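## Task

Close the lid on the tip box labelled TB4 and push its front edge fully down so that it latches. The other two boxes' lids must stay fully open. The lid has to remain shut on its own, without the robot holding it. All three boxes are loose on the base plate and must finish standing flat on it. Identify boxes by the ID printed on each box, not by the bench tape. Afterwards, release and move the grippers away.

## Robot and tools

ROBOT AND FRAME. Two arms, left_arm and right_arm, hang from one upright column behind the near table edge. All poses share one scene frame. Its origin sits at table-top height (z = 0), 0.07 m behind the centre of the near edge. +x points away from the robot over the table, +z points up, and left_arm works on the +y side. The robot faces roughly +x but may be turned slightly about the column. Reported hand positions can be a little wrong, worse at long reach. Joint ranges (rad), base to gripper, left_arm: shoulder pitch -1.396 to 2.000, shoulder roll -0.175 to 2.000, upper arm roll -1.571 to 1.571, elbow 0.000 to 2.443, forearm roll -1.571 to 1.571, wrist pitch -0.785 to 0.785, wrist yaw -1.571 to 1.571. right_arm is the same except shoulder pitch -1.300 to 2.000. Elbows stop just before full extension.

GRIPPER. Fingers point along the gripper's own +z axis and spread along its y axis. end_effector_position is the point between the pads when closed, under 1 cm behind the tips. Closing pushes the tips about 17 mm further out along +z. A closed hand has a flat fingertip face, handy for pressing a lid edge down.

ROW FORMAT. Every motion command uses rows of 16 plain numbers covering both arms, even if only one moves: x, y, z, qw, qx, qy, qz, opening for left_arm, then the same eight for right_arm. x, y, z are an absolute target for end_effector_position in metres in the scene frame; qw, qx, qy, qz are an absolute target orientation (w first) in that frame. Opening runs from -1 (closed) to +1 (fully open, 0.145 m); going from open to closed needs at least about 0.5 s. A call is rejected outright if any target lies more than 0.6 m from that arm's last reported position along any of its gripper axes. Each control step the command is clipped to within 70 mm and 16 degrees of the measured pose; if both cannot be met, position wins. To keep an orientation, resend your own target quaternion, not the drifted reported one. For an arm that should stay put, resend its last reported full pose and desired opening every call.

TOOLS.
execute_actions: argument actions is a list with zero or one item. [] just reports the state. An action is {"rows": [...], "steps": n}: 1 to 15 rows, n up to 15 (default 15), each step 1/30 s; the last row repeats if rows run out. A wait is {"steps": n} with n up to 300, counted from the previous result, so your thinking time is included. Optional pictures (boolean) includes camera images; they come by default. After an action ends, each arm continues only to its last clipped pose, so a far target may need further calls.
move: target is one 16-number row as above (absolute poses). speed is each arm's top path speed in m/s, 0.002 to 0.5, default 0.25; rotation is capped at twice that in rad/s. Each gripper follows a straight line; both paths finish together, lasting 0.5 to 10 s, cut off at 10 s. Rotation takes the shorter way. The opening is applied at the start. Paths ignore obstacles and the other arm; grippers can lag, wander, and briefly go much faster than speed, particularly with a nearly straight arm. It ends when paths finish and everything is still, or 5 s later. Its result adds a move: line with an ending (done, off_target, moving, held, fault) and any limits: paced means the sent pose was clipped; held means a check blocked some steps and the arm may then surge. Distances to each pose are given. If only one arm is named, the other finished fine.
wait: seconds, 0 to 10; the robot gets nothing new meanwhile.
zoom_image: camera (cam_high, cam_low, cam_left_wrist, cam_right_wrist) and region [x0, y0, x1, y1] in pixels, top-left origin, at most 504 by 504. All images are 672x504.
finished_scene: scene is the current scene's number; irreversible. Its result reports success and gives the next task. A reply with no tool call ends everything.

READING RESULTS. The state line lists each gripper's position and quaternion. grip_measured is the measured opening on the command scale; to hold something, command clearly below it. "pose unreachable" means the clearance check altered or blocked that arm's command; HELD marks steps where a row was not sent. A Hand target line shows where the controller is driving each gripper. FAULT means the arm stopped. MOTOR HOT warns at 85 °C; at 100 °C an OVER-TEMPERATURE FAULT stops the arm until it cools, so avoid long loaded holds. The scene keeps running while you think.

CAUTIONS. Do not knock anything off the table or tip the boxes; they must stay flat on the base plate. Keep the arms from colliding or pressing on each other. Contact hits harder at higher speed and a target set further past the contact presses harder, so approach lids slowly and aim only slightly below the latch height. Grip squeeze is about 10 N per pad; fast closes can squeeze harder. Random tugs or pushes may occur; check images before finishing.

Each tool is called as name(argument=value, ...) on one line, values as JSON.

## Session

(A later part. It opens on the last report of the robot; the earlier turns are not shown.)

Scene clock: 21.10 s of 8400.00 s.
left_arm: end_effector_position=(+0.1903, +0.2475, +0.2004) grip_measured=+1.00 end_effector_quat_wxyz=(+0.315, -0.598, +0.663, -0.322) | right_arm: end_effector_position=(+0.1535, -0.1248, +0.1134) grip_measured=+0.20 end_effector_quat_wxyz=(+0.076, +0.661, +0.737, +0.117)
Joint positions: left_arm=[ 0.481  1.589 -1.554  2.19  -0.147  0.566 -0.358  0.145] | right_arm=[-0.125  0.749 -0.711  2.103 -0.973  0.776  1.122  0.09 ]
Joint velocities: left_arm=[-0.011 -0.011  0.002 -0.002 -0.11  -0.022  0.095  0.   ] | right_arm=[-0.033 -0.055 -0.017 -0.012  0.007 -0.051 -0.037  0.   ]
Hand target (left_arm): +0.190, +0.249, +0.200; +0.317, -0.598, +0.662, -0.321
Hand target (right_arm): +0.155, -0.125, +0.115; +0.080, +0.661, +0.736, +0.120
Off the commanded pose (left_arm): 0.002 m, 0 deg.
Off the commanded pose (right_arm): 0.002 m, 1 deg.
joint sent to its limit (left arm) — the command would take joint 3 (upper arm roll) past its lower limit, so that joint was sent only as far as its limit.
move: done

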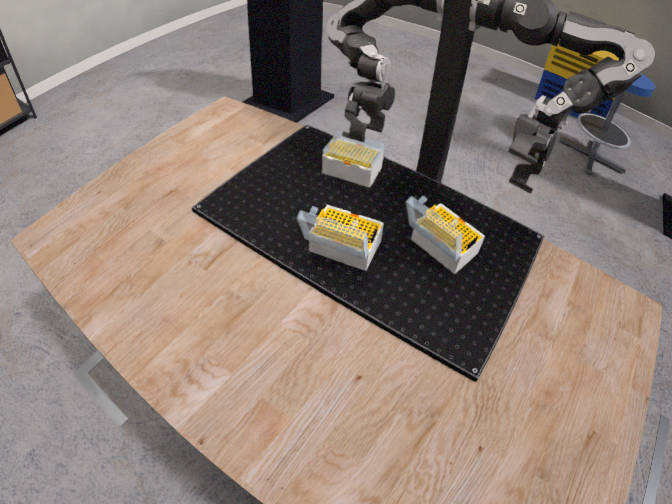

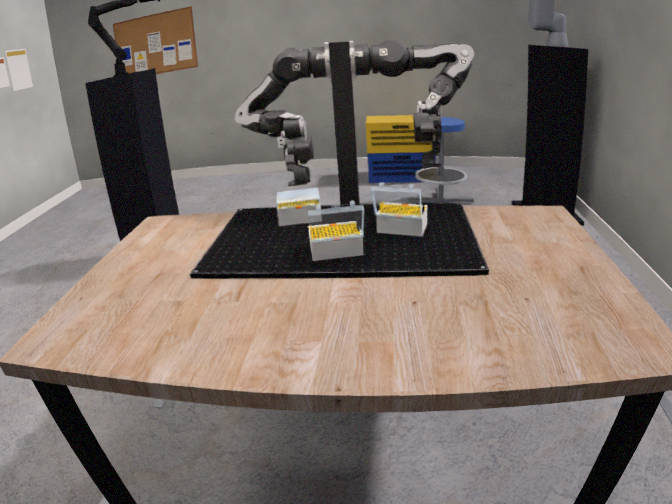

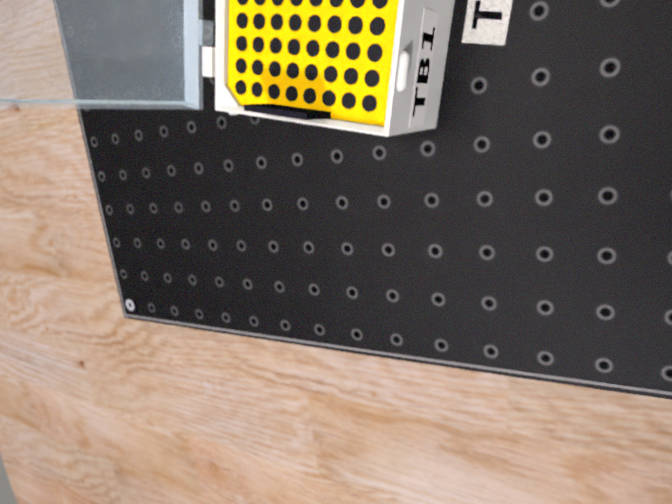

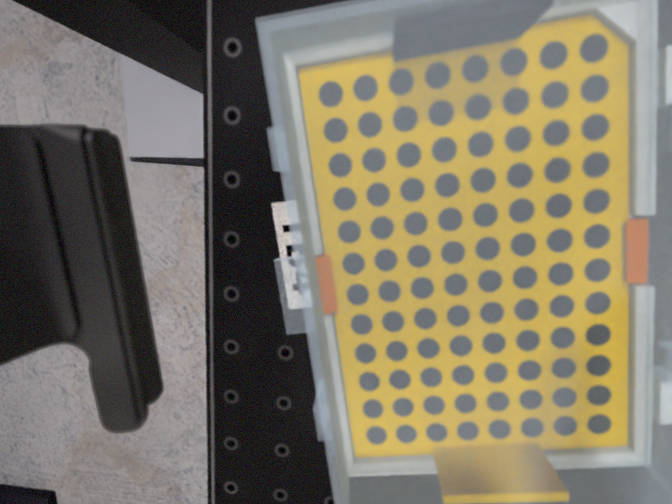

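move(target=[0.19,0.249,0.2,0.317,-0.598,0.662,-0.321,1,0.162,-0.125,0.115,0.02,0.65,0.76,0.03,-1], speed=0.08)

move(target=[0.19,0.249,0.2,0.317,-0.598,0.662,-0.321,1,0.162,-0.125,0.078,0.02,0.65,0.76,0.03,-1], speed=0.025)

zoom_image(camera="cam_high", region=[270, 50, 430, 200])

Scene clock: 23.63 s of 8400.00 s.
left_arm: end_effector_position=(+0.1903, +0.2475, +0.2004) grip_measured=+1.00 end_effector_quat_wxyz=(+0.315, -0.598, +0.663, -0.322) | right_arm: end_effector_position=(+0.1635, -0.1253, +0.1154) grip_measured=-1.00 end_effector_quat_wxyz=(+0.023, +0.650, +0.758, +0.033)
Joint positions: left_arm=[ 0.481  1.589 -1.554  2.19  -0.147  0.566 -0.358  0.145] | right_arm=[ 0.149  0.731 -0.826  1.996 -0.924  0.769  1.418  0.   ]
Joint velocities: left_arm=[-0.011 -0.055 -0.002 -0.007  0.051 -0.022  0.007  0.   ] | right_arm=[ 0.011 -0.143  0.007 -0.002 -0.007  0.007  0.007  0.   ]
Hand target (left_arm): +0.190, +0.249, +0.200; +0.317, -0.598, +0.662, -0.321
Hand target (right_arm): +0.162, -0.125, +0.115; +0.020, +0.649, +0.760, +0.030
Off the commanded pose (left_arm): 0.002 m, 0 deg.
Off the commanded pose (right_arm): 0.002 m, 1 deg.
joint sent to its limit (left arm) — the command would take joint 3 (upper arm roll) past its lower limit, so that joint was sent only as far as its limit.
move: done

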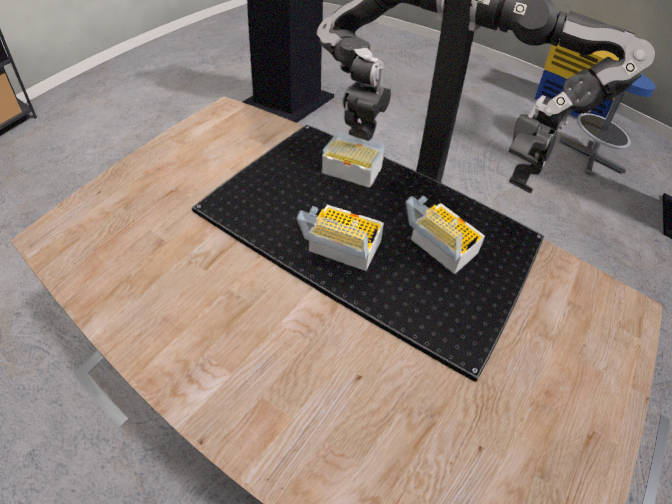

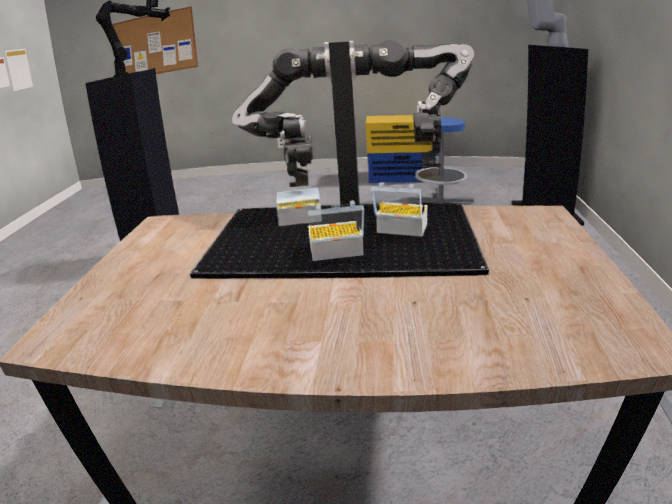

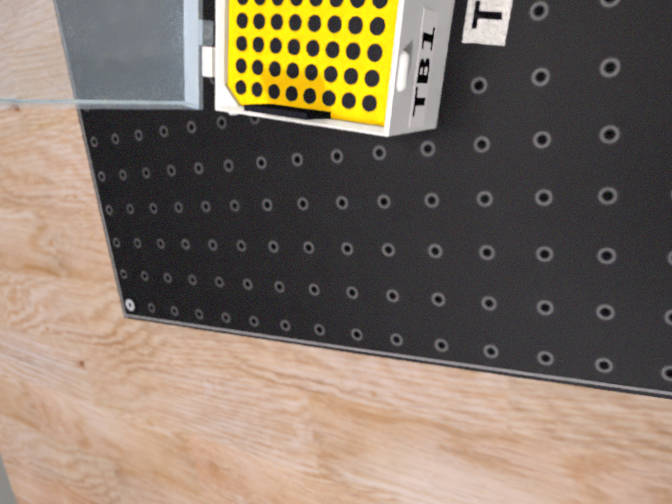

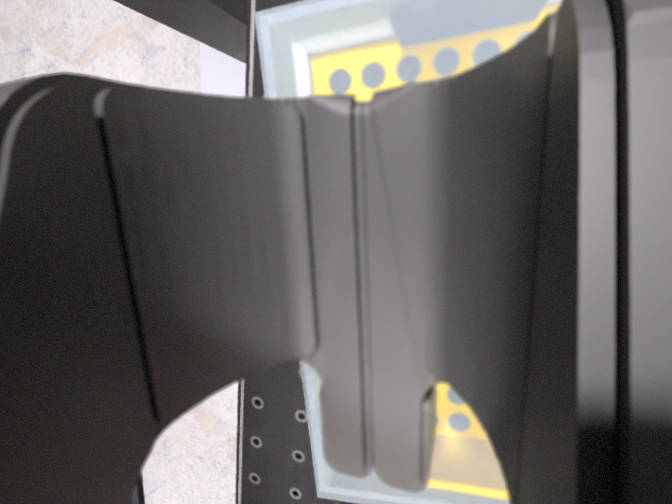

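Scene clock: 25.37 s of 8400.00 s.
left_arm: end_effector_position=(+0.1903, +0.2475, +0.2004) grip_measured=+1.00 end_effector_quat_wxyz=(+0.315, -0.598, +0.663, -0.322) | right_arm: end_effector_position=(+0.1658, -0.1226, +0.0899) grip_measured=-1.00 end_effector_quat_wxyz=(+0.018, +0.653, +0.757, +0.036)
Joint positions: left_arm=[ 0.481  1.589 -1.554  2.19  -0.147  0.566 -0.358  0.145] | right_arm=[ 0.084  0.653 -0.78   1.879 -0.941  0.686  1.336  0.   ]
Joint velocities: left_arm=[ 0.033  0.055  0.007 -0.002 -0.022 -0.037  0.007 -0.   ] | right_arm=[-0.033 -0.077  0.032  0.012 -0.007 -0.081  0.066  0.   ]
Hand target (left_arm): +0.190, +0.249, +0.200; +0.317, -0.598, +0.662, -0.321
Hand target (right_arm): +0.162, -0.125, +0.079; +0.020, +0.649, +0.760, +0.030
Off the commanded pose (left_arm): 0.002 m, 0 deg.
Off the commanded pose (right_arm): 0.013 m, 1 deg.
joint sent to its limit (left arm) — the command would take joint 3 (upper arm roll) past its lower limit, so that joint was sent only as far as its limit.
move: off_target (right_arm)

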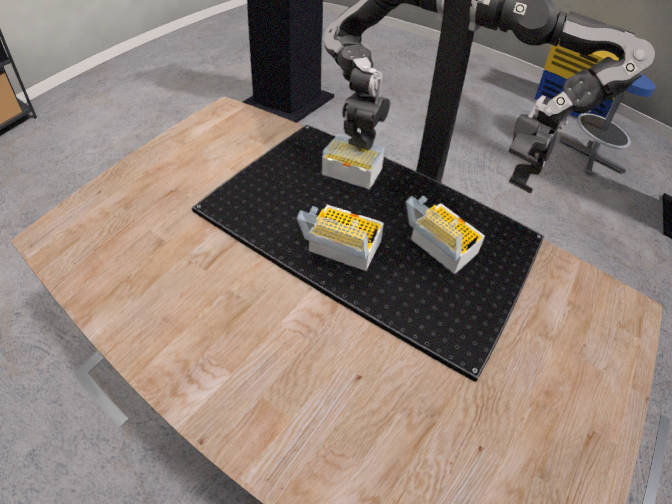

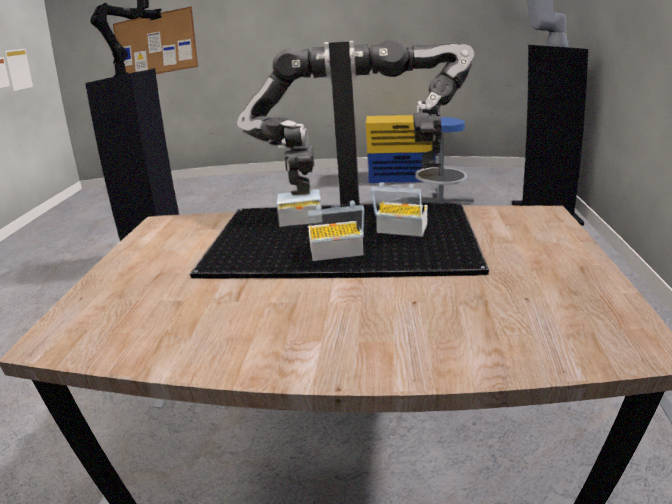

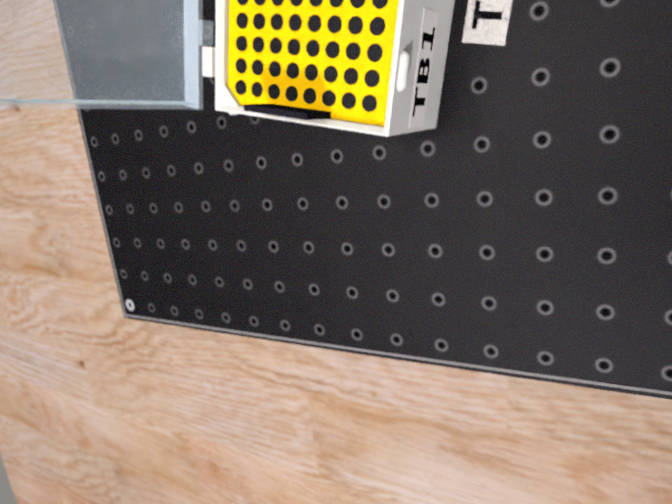

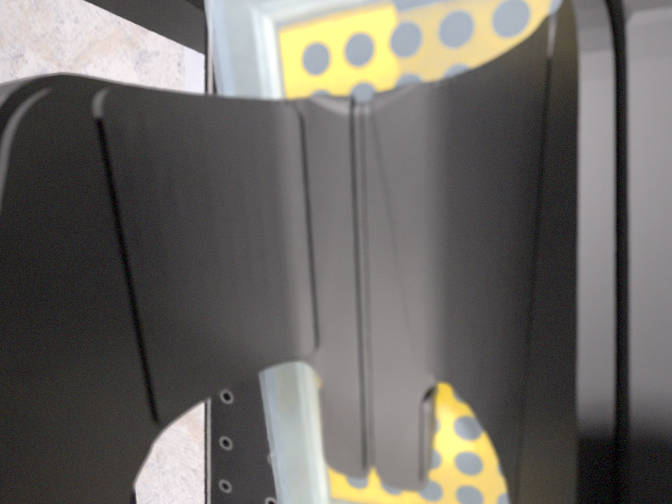

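Region (270, 50, 430, 200) of cam_high's 672x504 image, scaled by 3.150, with more detail than that image has; it fills the top 472 rows of this view, and the rest is white.

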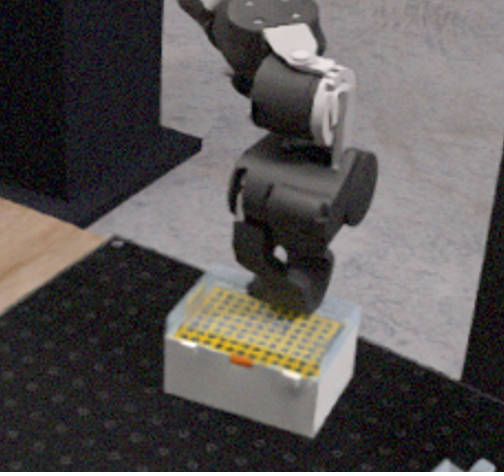

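One firmer press, then lift.

move(target=[0.19,0.249,0.2,0.317,-0.598,0.662,-0.321,1,0.158,-0.128,0.066,0.02,0.65,0.76,0.03,-1], speed=0.02)

move(target=[0.19,0.249,0.2,0.317,-0.598,0.662,-0.321,1,0.16,-0.14,0.15,0.08,0.66,0.735,0.12,-1], speed=0.08)

move(target=[0.19,0.249,0.2,0.317,-0.598,0.662,-0.321,1,0.14,-0.24,0.17,0.18,0.5,0.78,0.33,1], speed=0.15)

Scene clock: 27.90 s of 8400.00 s.
left_arm: end_effector_position=(+0.1903, +0.2475, +0.2004) grip_measured=+1.00 end_effector_quat_wxyz=(+0.315, -0.598, +0.663, -0.322) | right_arm: end_effector_position=(+0.1655, -0.1229, +0.0886) grip_measured=-1.00 end_effector_quat_wxyz=(+0.019, +0.652, +0.756, +0.044)
Joint positions: left_arm=[ 0.481  1.589 -1.554  2.19  -0.147  0.566 -0.358  0.145] | right_arm=[ 0.     0.597 -0.67   1.882 -1.022  0.608  1.362  0.   ]
Joint velocities: left_arm=[-0.033 -0.077 -0.012 -0.007 -0.007 -0.022 -0.051  0.   ] | right_arm=[-0.077  0.121  0.066 -0.012 -0.081 -0.11  -0.007  0.   ]
Hand target (left_arm): +0.190, +0.249, +0.200; +0.317, -0.598, +0.662, -0.321
Hand target (right_arm): +0.156, -0.128, +0.068; +0.019, +0.649, +0.760, +0.029
Off the commanded pose (left_arm): 0.002 m, 0 deg.
Off the commanded pose (right_arm): 0.024 m, 2 deg.
joint sent to its limit (left arm) — the command would take joint 3 (upper arm roll) past its lower limit, so that joint was sent only as far as its limit.
move: off_target (right_arm)

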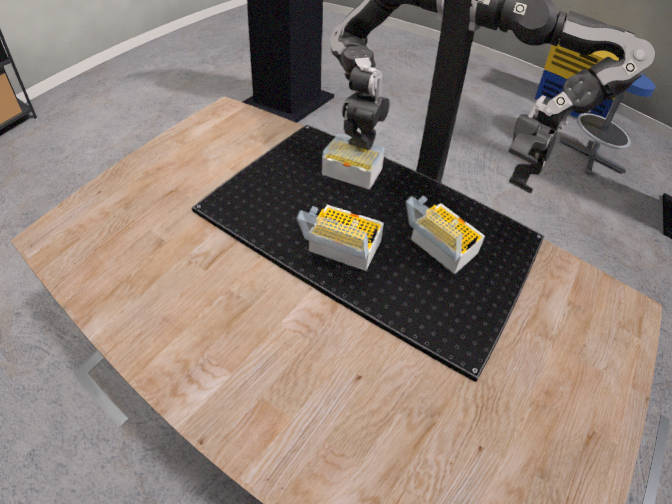

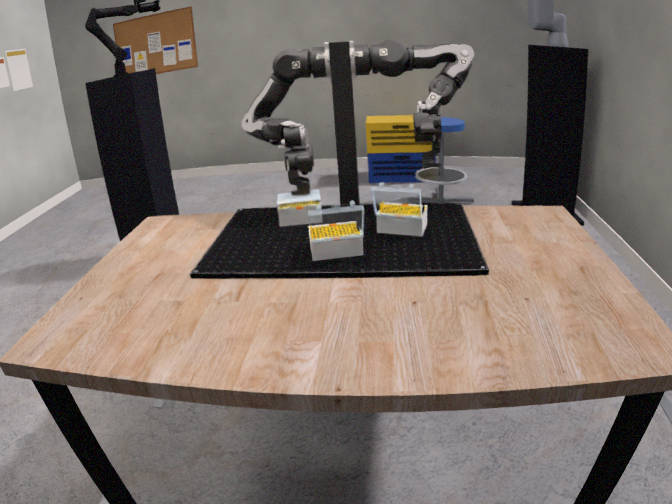

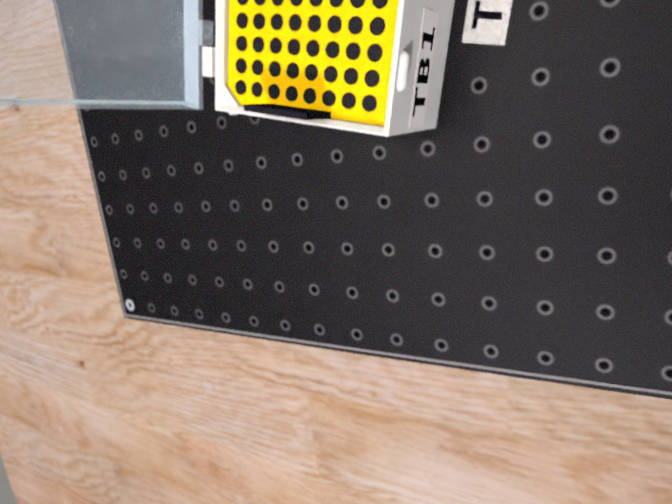

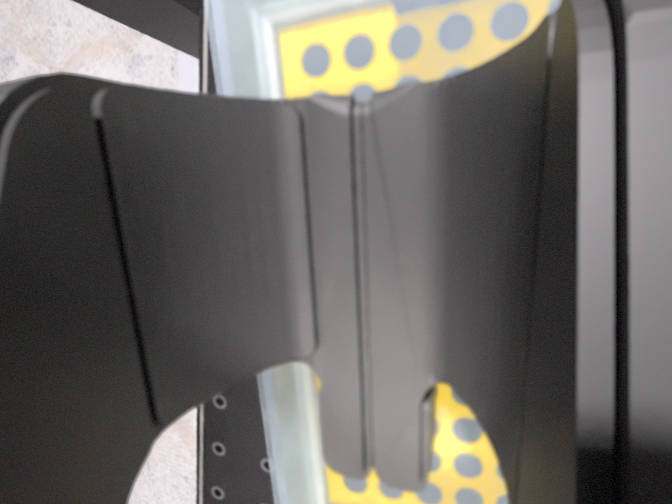

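Scene clock: 29.40 s of 8400.00 s.
left_arm: end_effector_position=(+0.1903, +0.2475, +0.2004) grip_measured=+1.00 end_effector_quat_wxyz=(+0.315, -0.598, +0.663, -0.322) | right_arm: end_effector_position=(+0.1582, -0.1401, +0.1495) grip_measured=-1.00 end_effector_quat_wxyz=(+0.078, +0.661, +0.737, +0.117)
Joint positions: left_arm=[ 0.481  1.589 -1.554  2.19  -0.147  0.566 -0.358  0.145] | right_arm=[-0.2    0.757 -0.486  2.242 -1.04   0.691  1.335  0.   ]
Joint velocities: left_arm=[ 0.077  0.011 -0.007 -0.007 -0.022 -0.007  0.022 -0.   ] | right_arm=[-0.055 -0.033 -0.017  0.002  0.051  0.007  0.007  0.   ]
Hand target (left_arm): +0.190, +0.249, +0.200; +0.317, -0.598, +0.662, -0.321
Hand target (right_arm): +0.159, -0.140, +0.150; +0.081, +0.662, +0.735, +0.120
Off the commanded pose (left_arm): 0.002 m, 0 deg.
Off the commanded pose (right_arm): 0.002 m, 0 deg.
joint sent to its limit (left arm) — the command would take joint 3 (upper arm roll) past its lower limit, so that joint was sent only as far as its limit.
move: done

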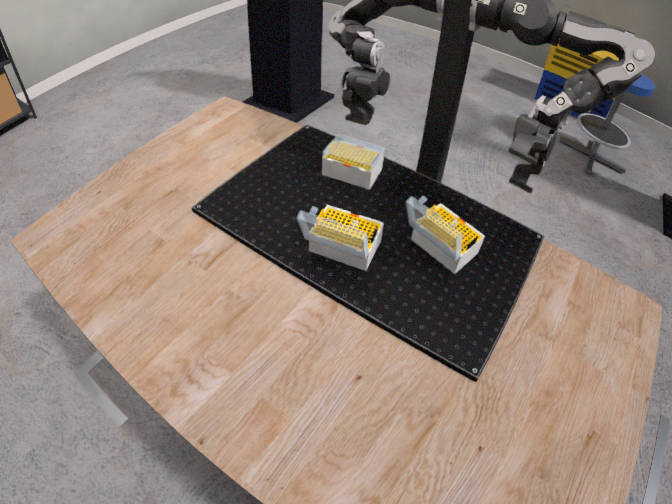

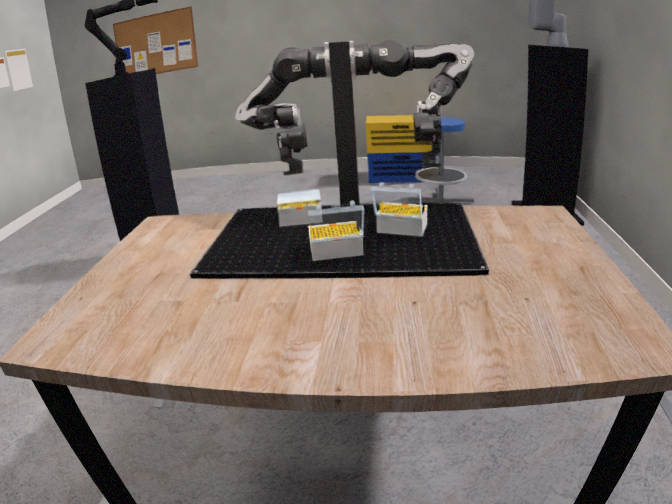

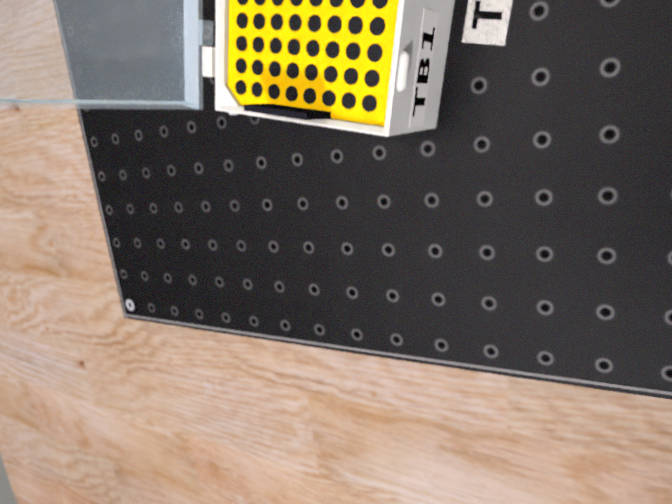

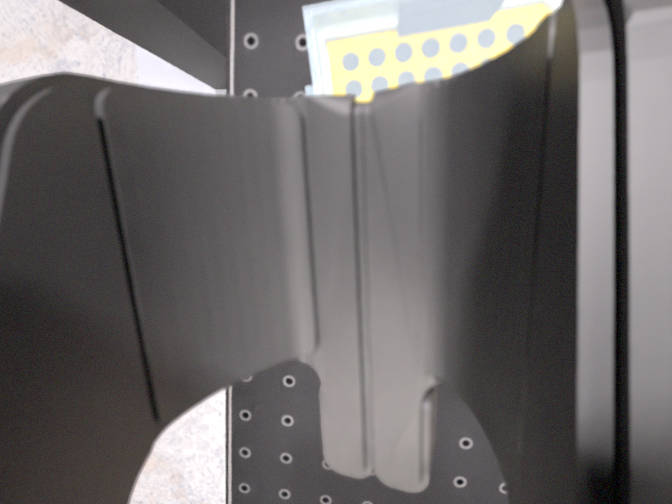

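Scene clock: 31.67 s of 8400.00 s.
left_arm: end_effector_position=(+0.1903, +0.2475, +0.2004) grip_measured=+1.00 end_effector_quat_wxyz=(+0.315, -0.598, +0.663, -0.322) | right_arm: end_effector_position=(+0.1368, -0.2399, +0.1683) grip_measured=+1.00 end_effector_quat_wxyz=(+0.175, +0.503, +0.782, +0.326)
Joint positions: left_arm=[ 0.481  1.589 -1.554  2.19  -0.147  0.566 -0.358  0.145] | right_arm=[-1.216  0.807  0.471  2.084 -0.833 -0.301  0.27   0.145]
Joint velocities: left_arm=[-0.011  0.011 -0.022 -0.002 -0.007  0.037  0.037  0.   ] | right_arm=[ 0.055  0.011  0.007  0.002 -0.007 -0.022 -0.081 -0.   ]
Hand target (left_arm): +0.190, +0.249, +0.200; +0.317, -0.598, +0.662, -0.321
Hand target (right_arm): +0.137, -0.240, +0.169; +0.176, +0.501, +0.781, +0.328
Off the commanded pose (left_arm): 0.002 m, 0 deg.
Off the commanded pose (right_arm): 0.004 m, 1 deg.
joint sent to its limit (left arm) — the command would take joint 3 (upper arm roll) past its lower limit, so that joint was sent only as far as its limit.
move: off_target (right_arm)

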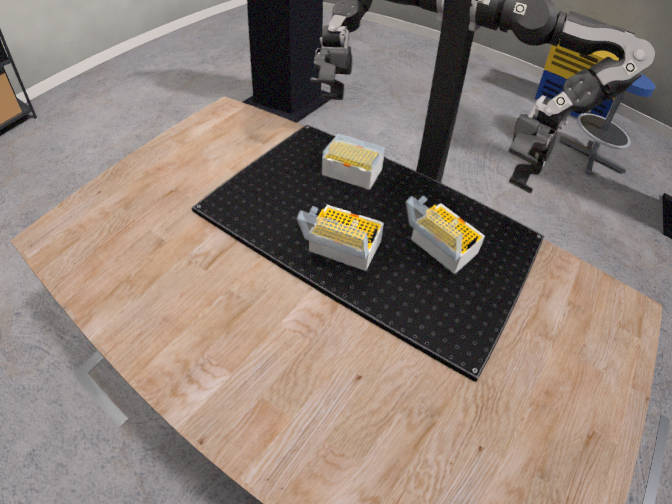

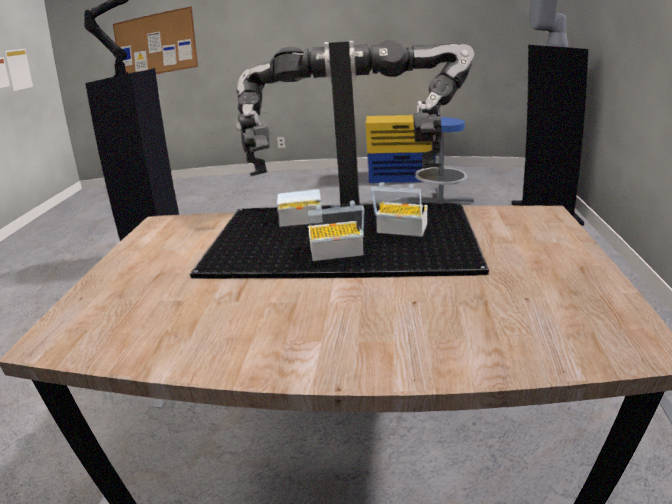

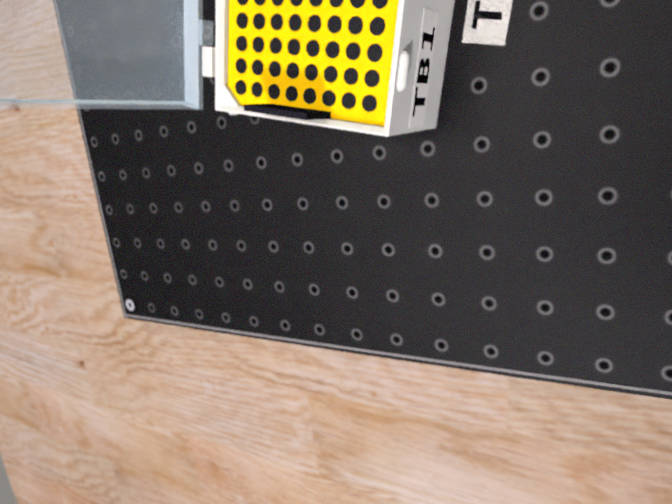

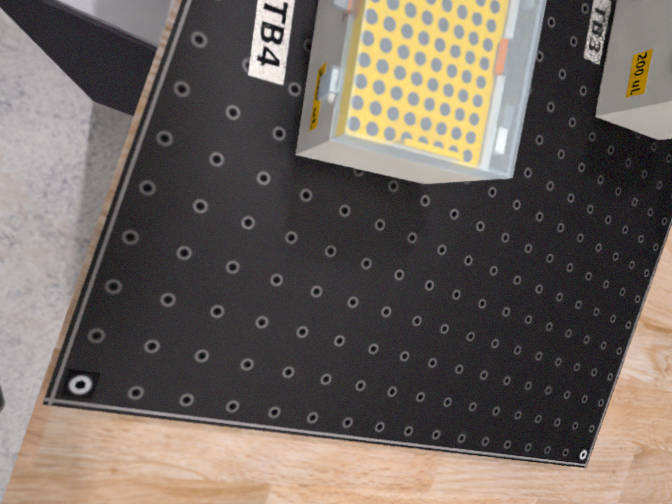

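zoom_image(camera="cam_right_wrist", region=[280, 0, 560, 200])

zoom_image(camera="cam_low", region=[265, 175, 345, 235])

Region (280, 0, 560, 200) of cam_right_wrist's 672x504 image, scaled by 1.800, with more detail than that image has; it fills the top 360 rows of this view, and the rest is white.

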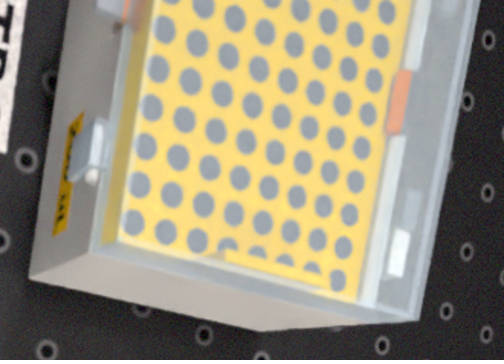

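Region (265, 175, 345, 235) of cam_low's 672x504 image, scaled by 6.300, with more detail than that image has; it fills the top 378 rows of this view, and the rest is white.

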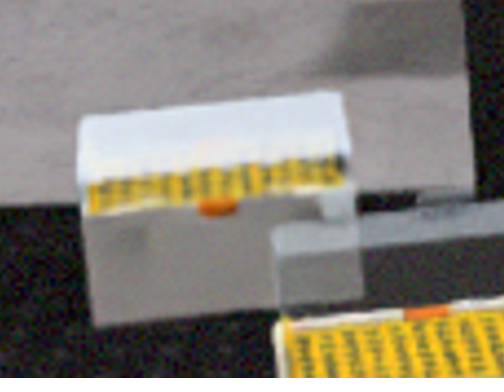

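finished_scene(scene=2)

The scene is finished: the task was done.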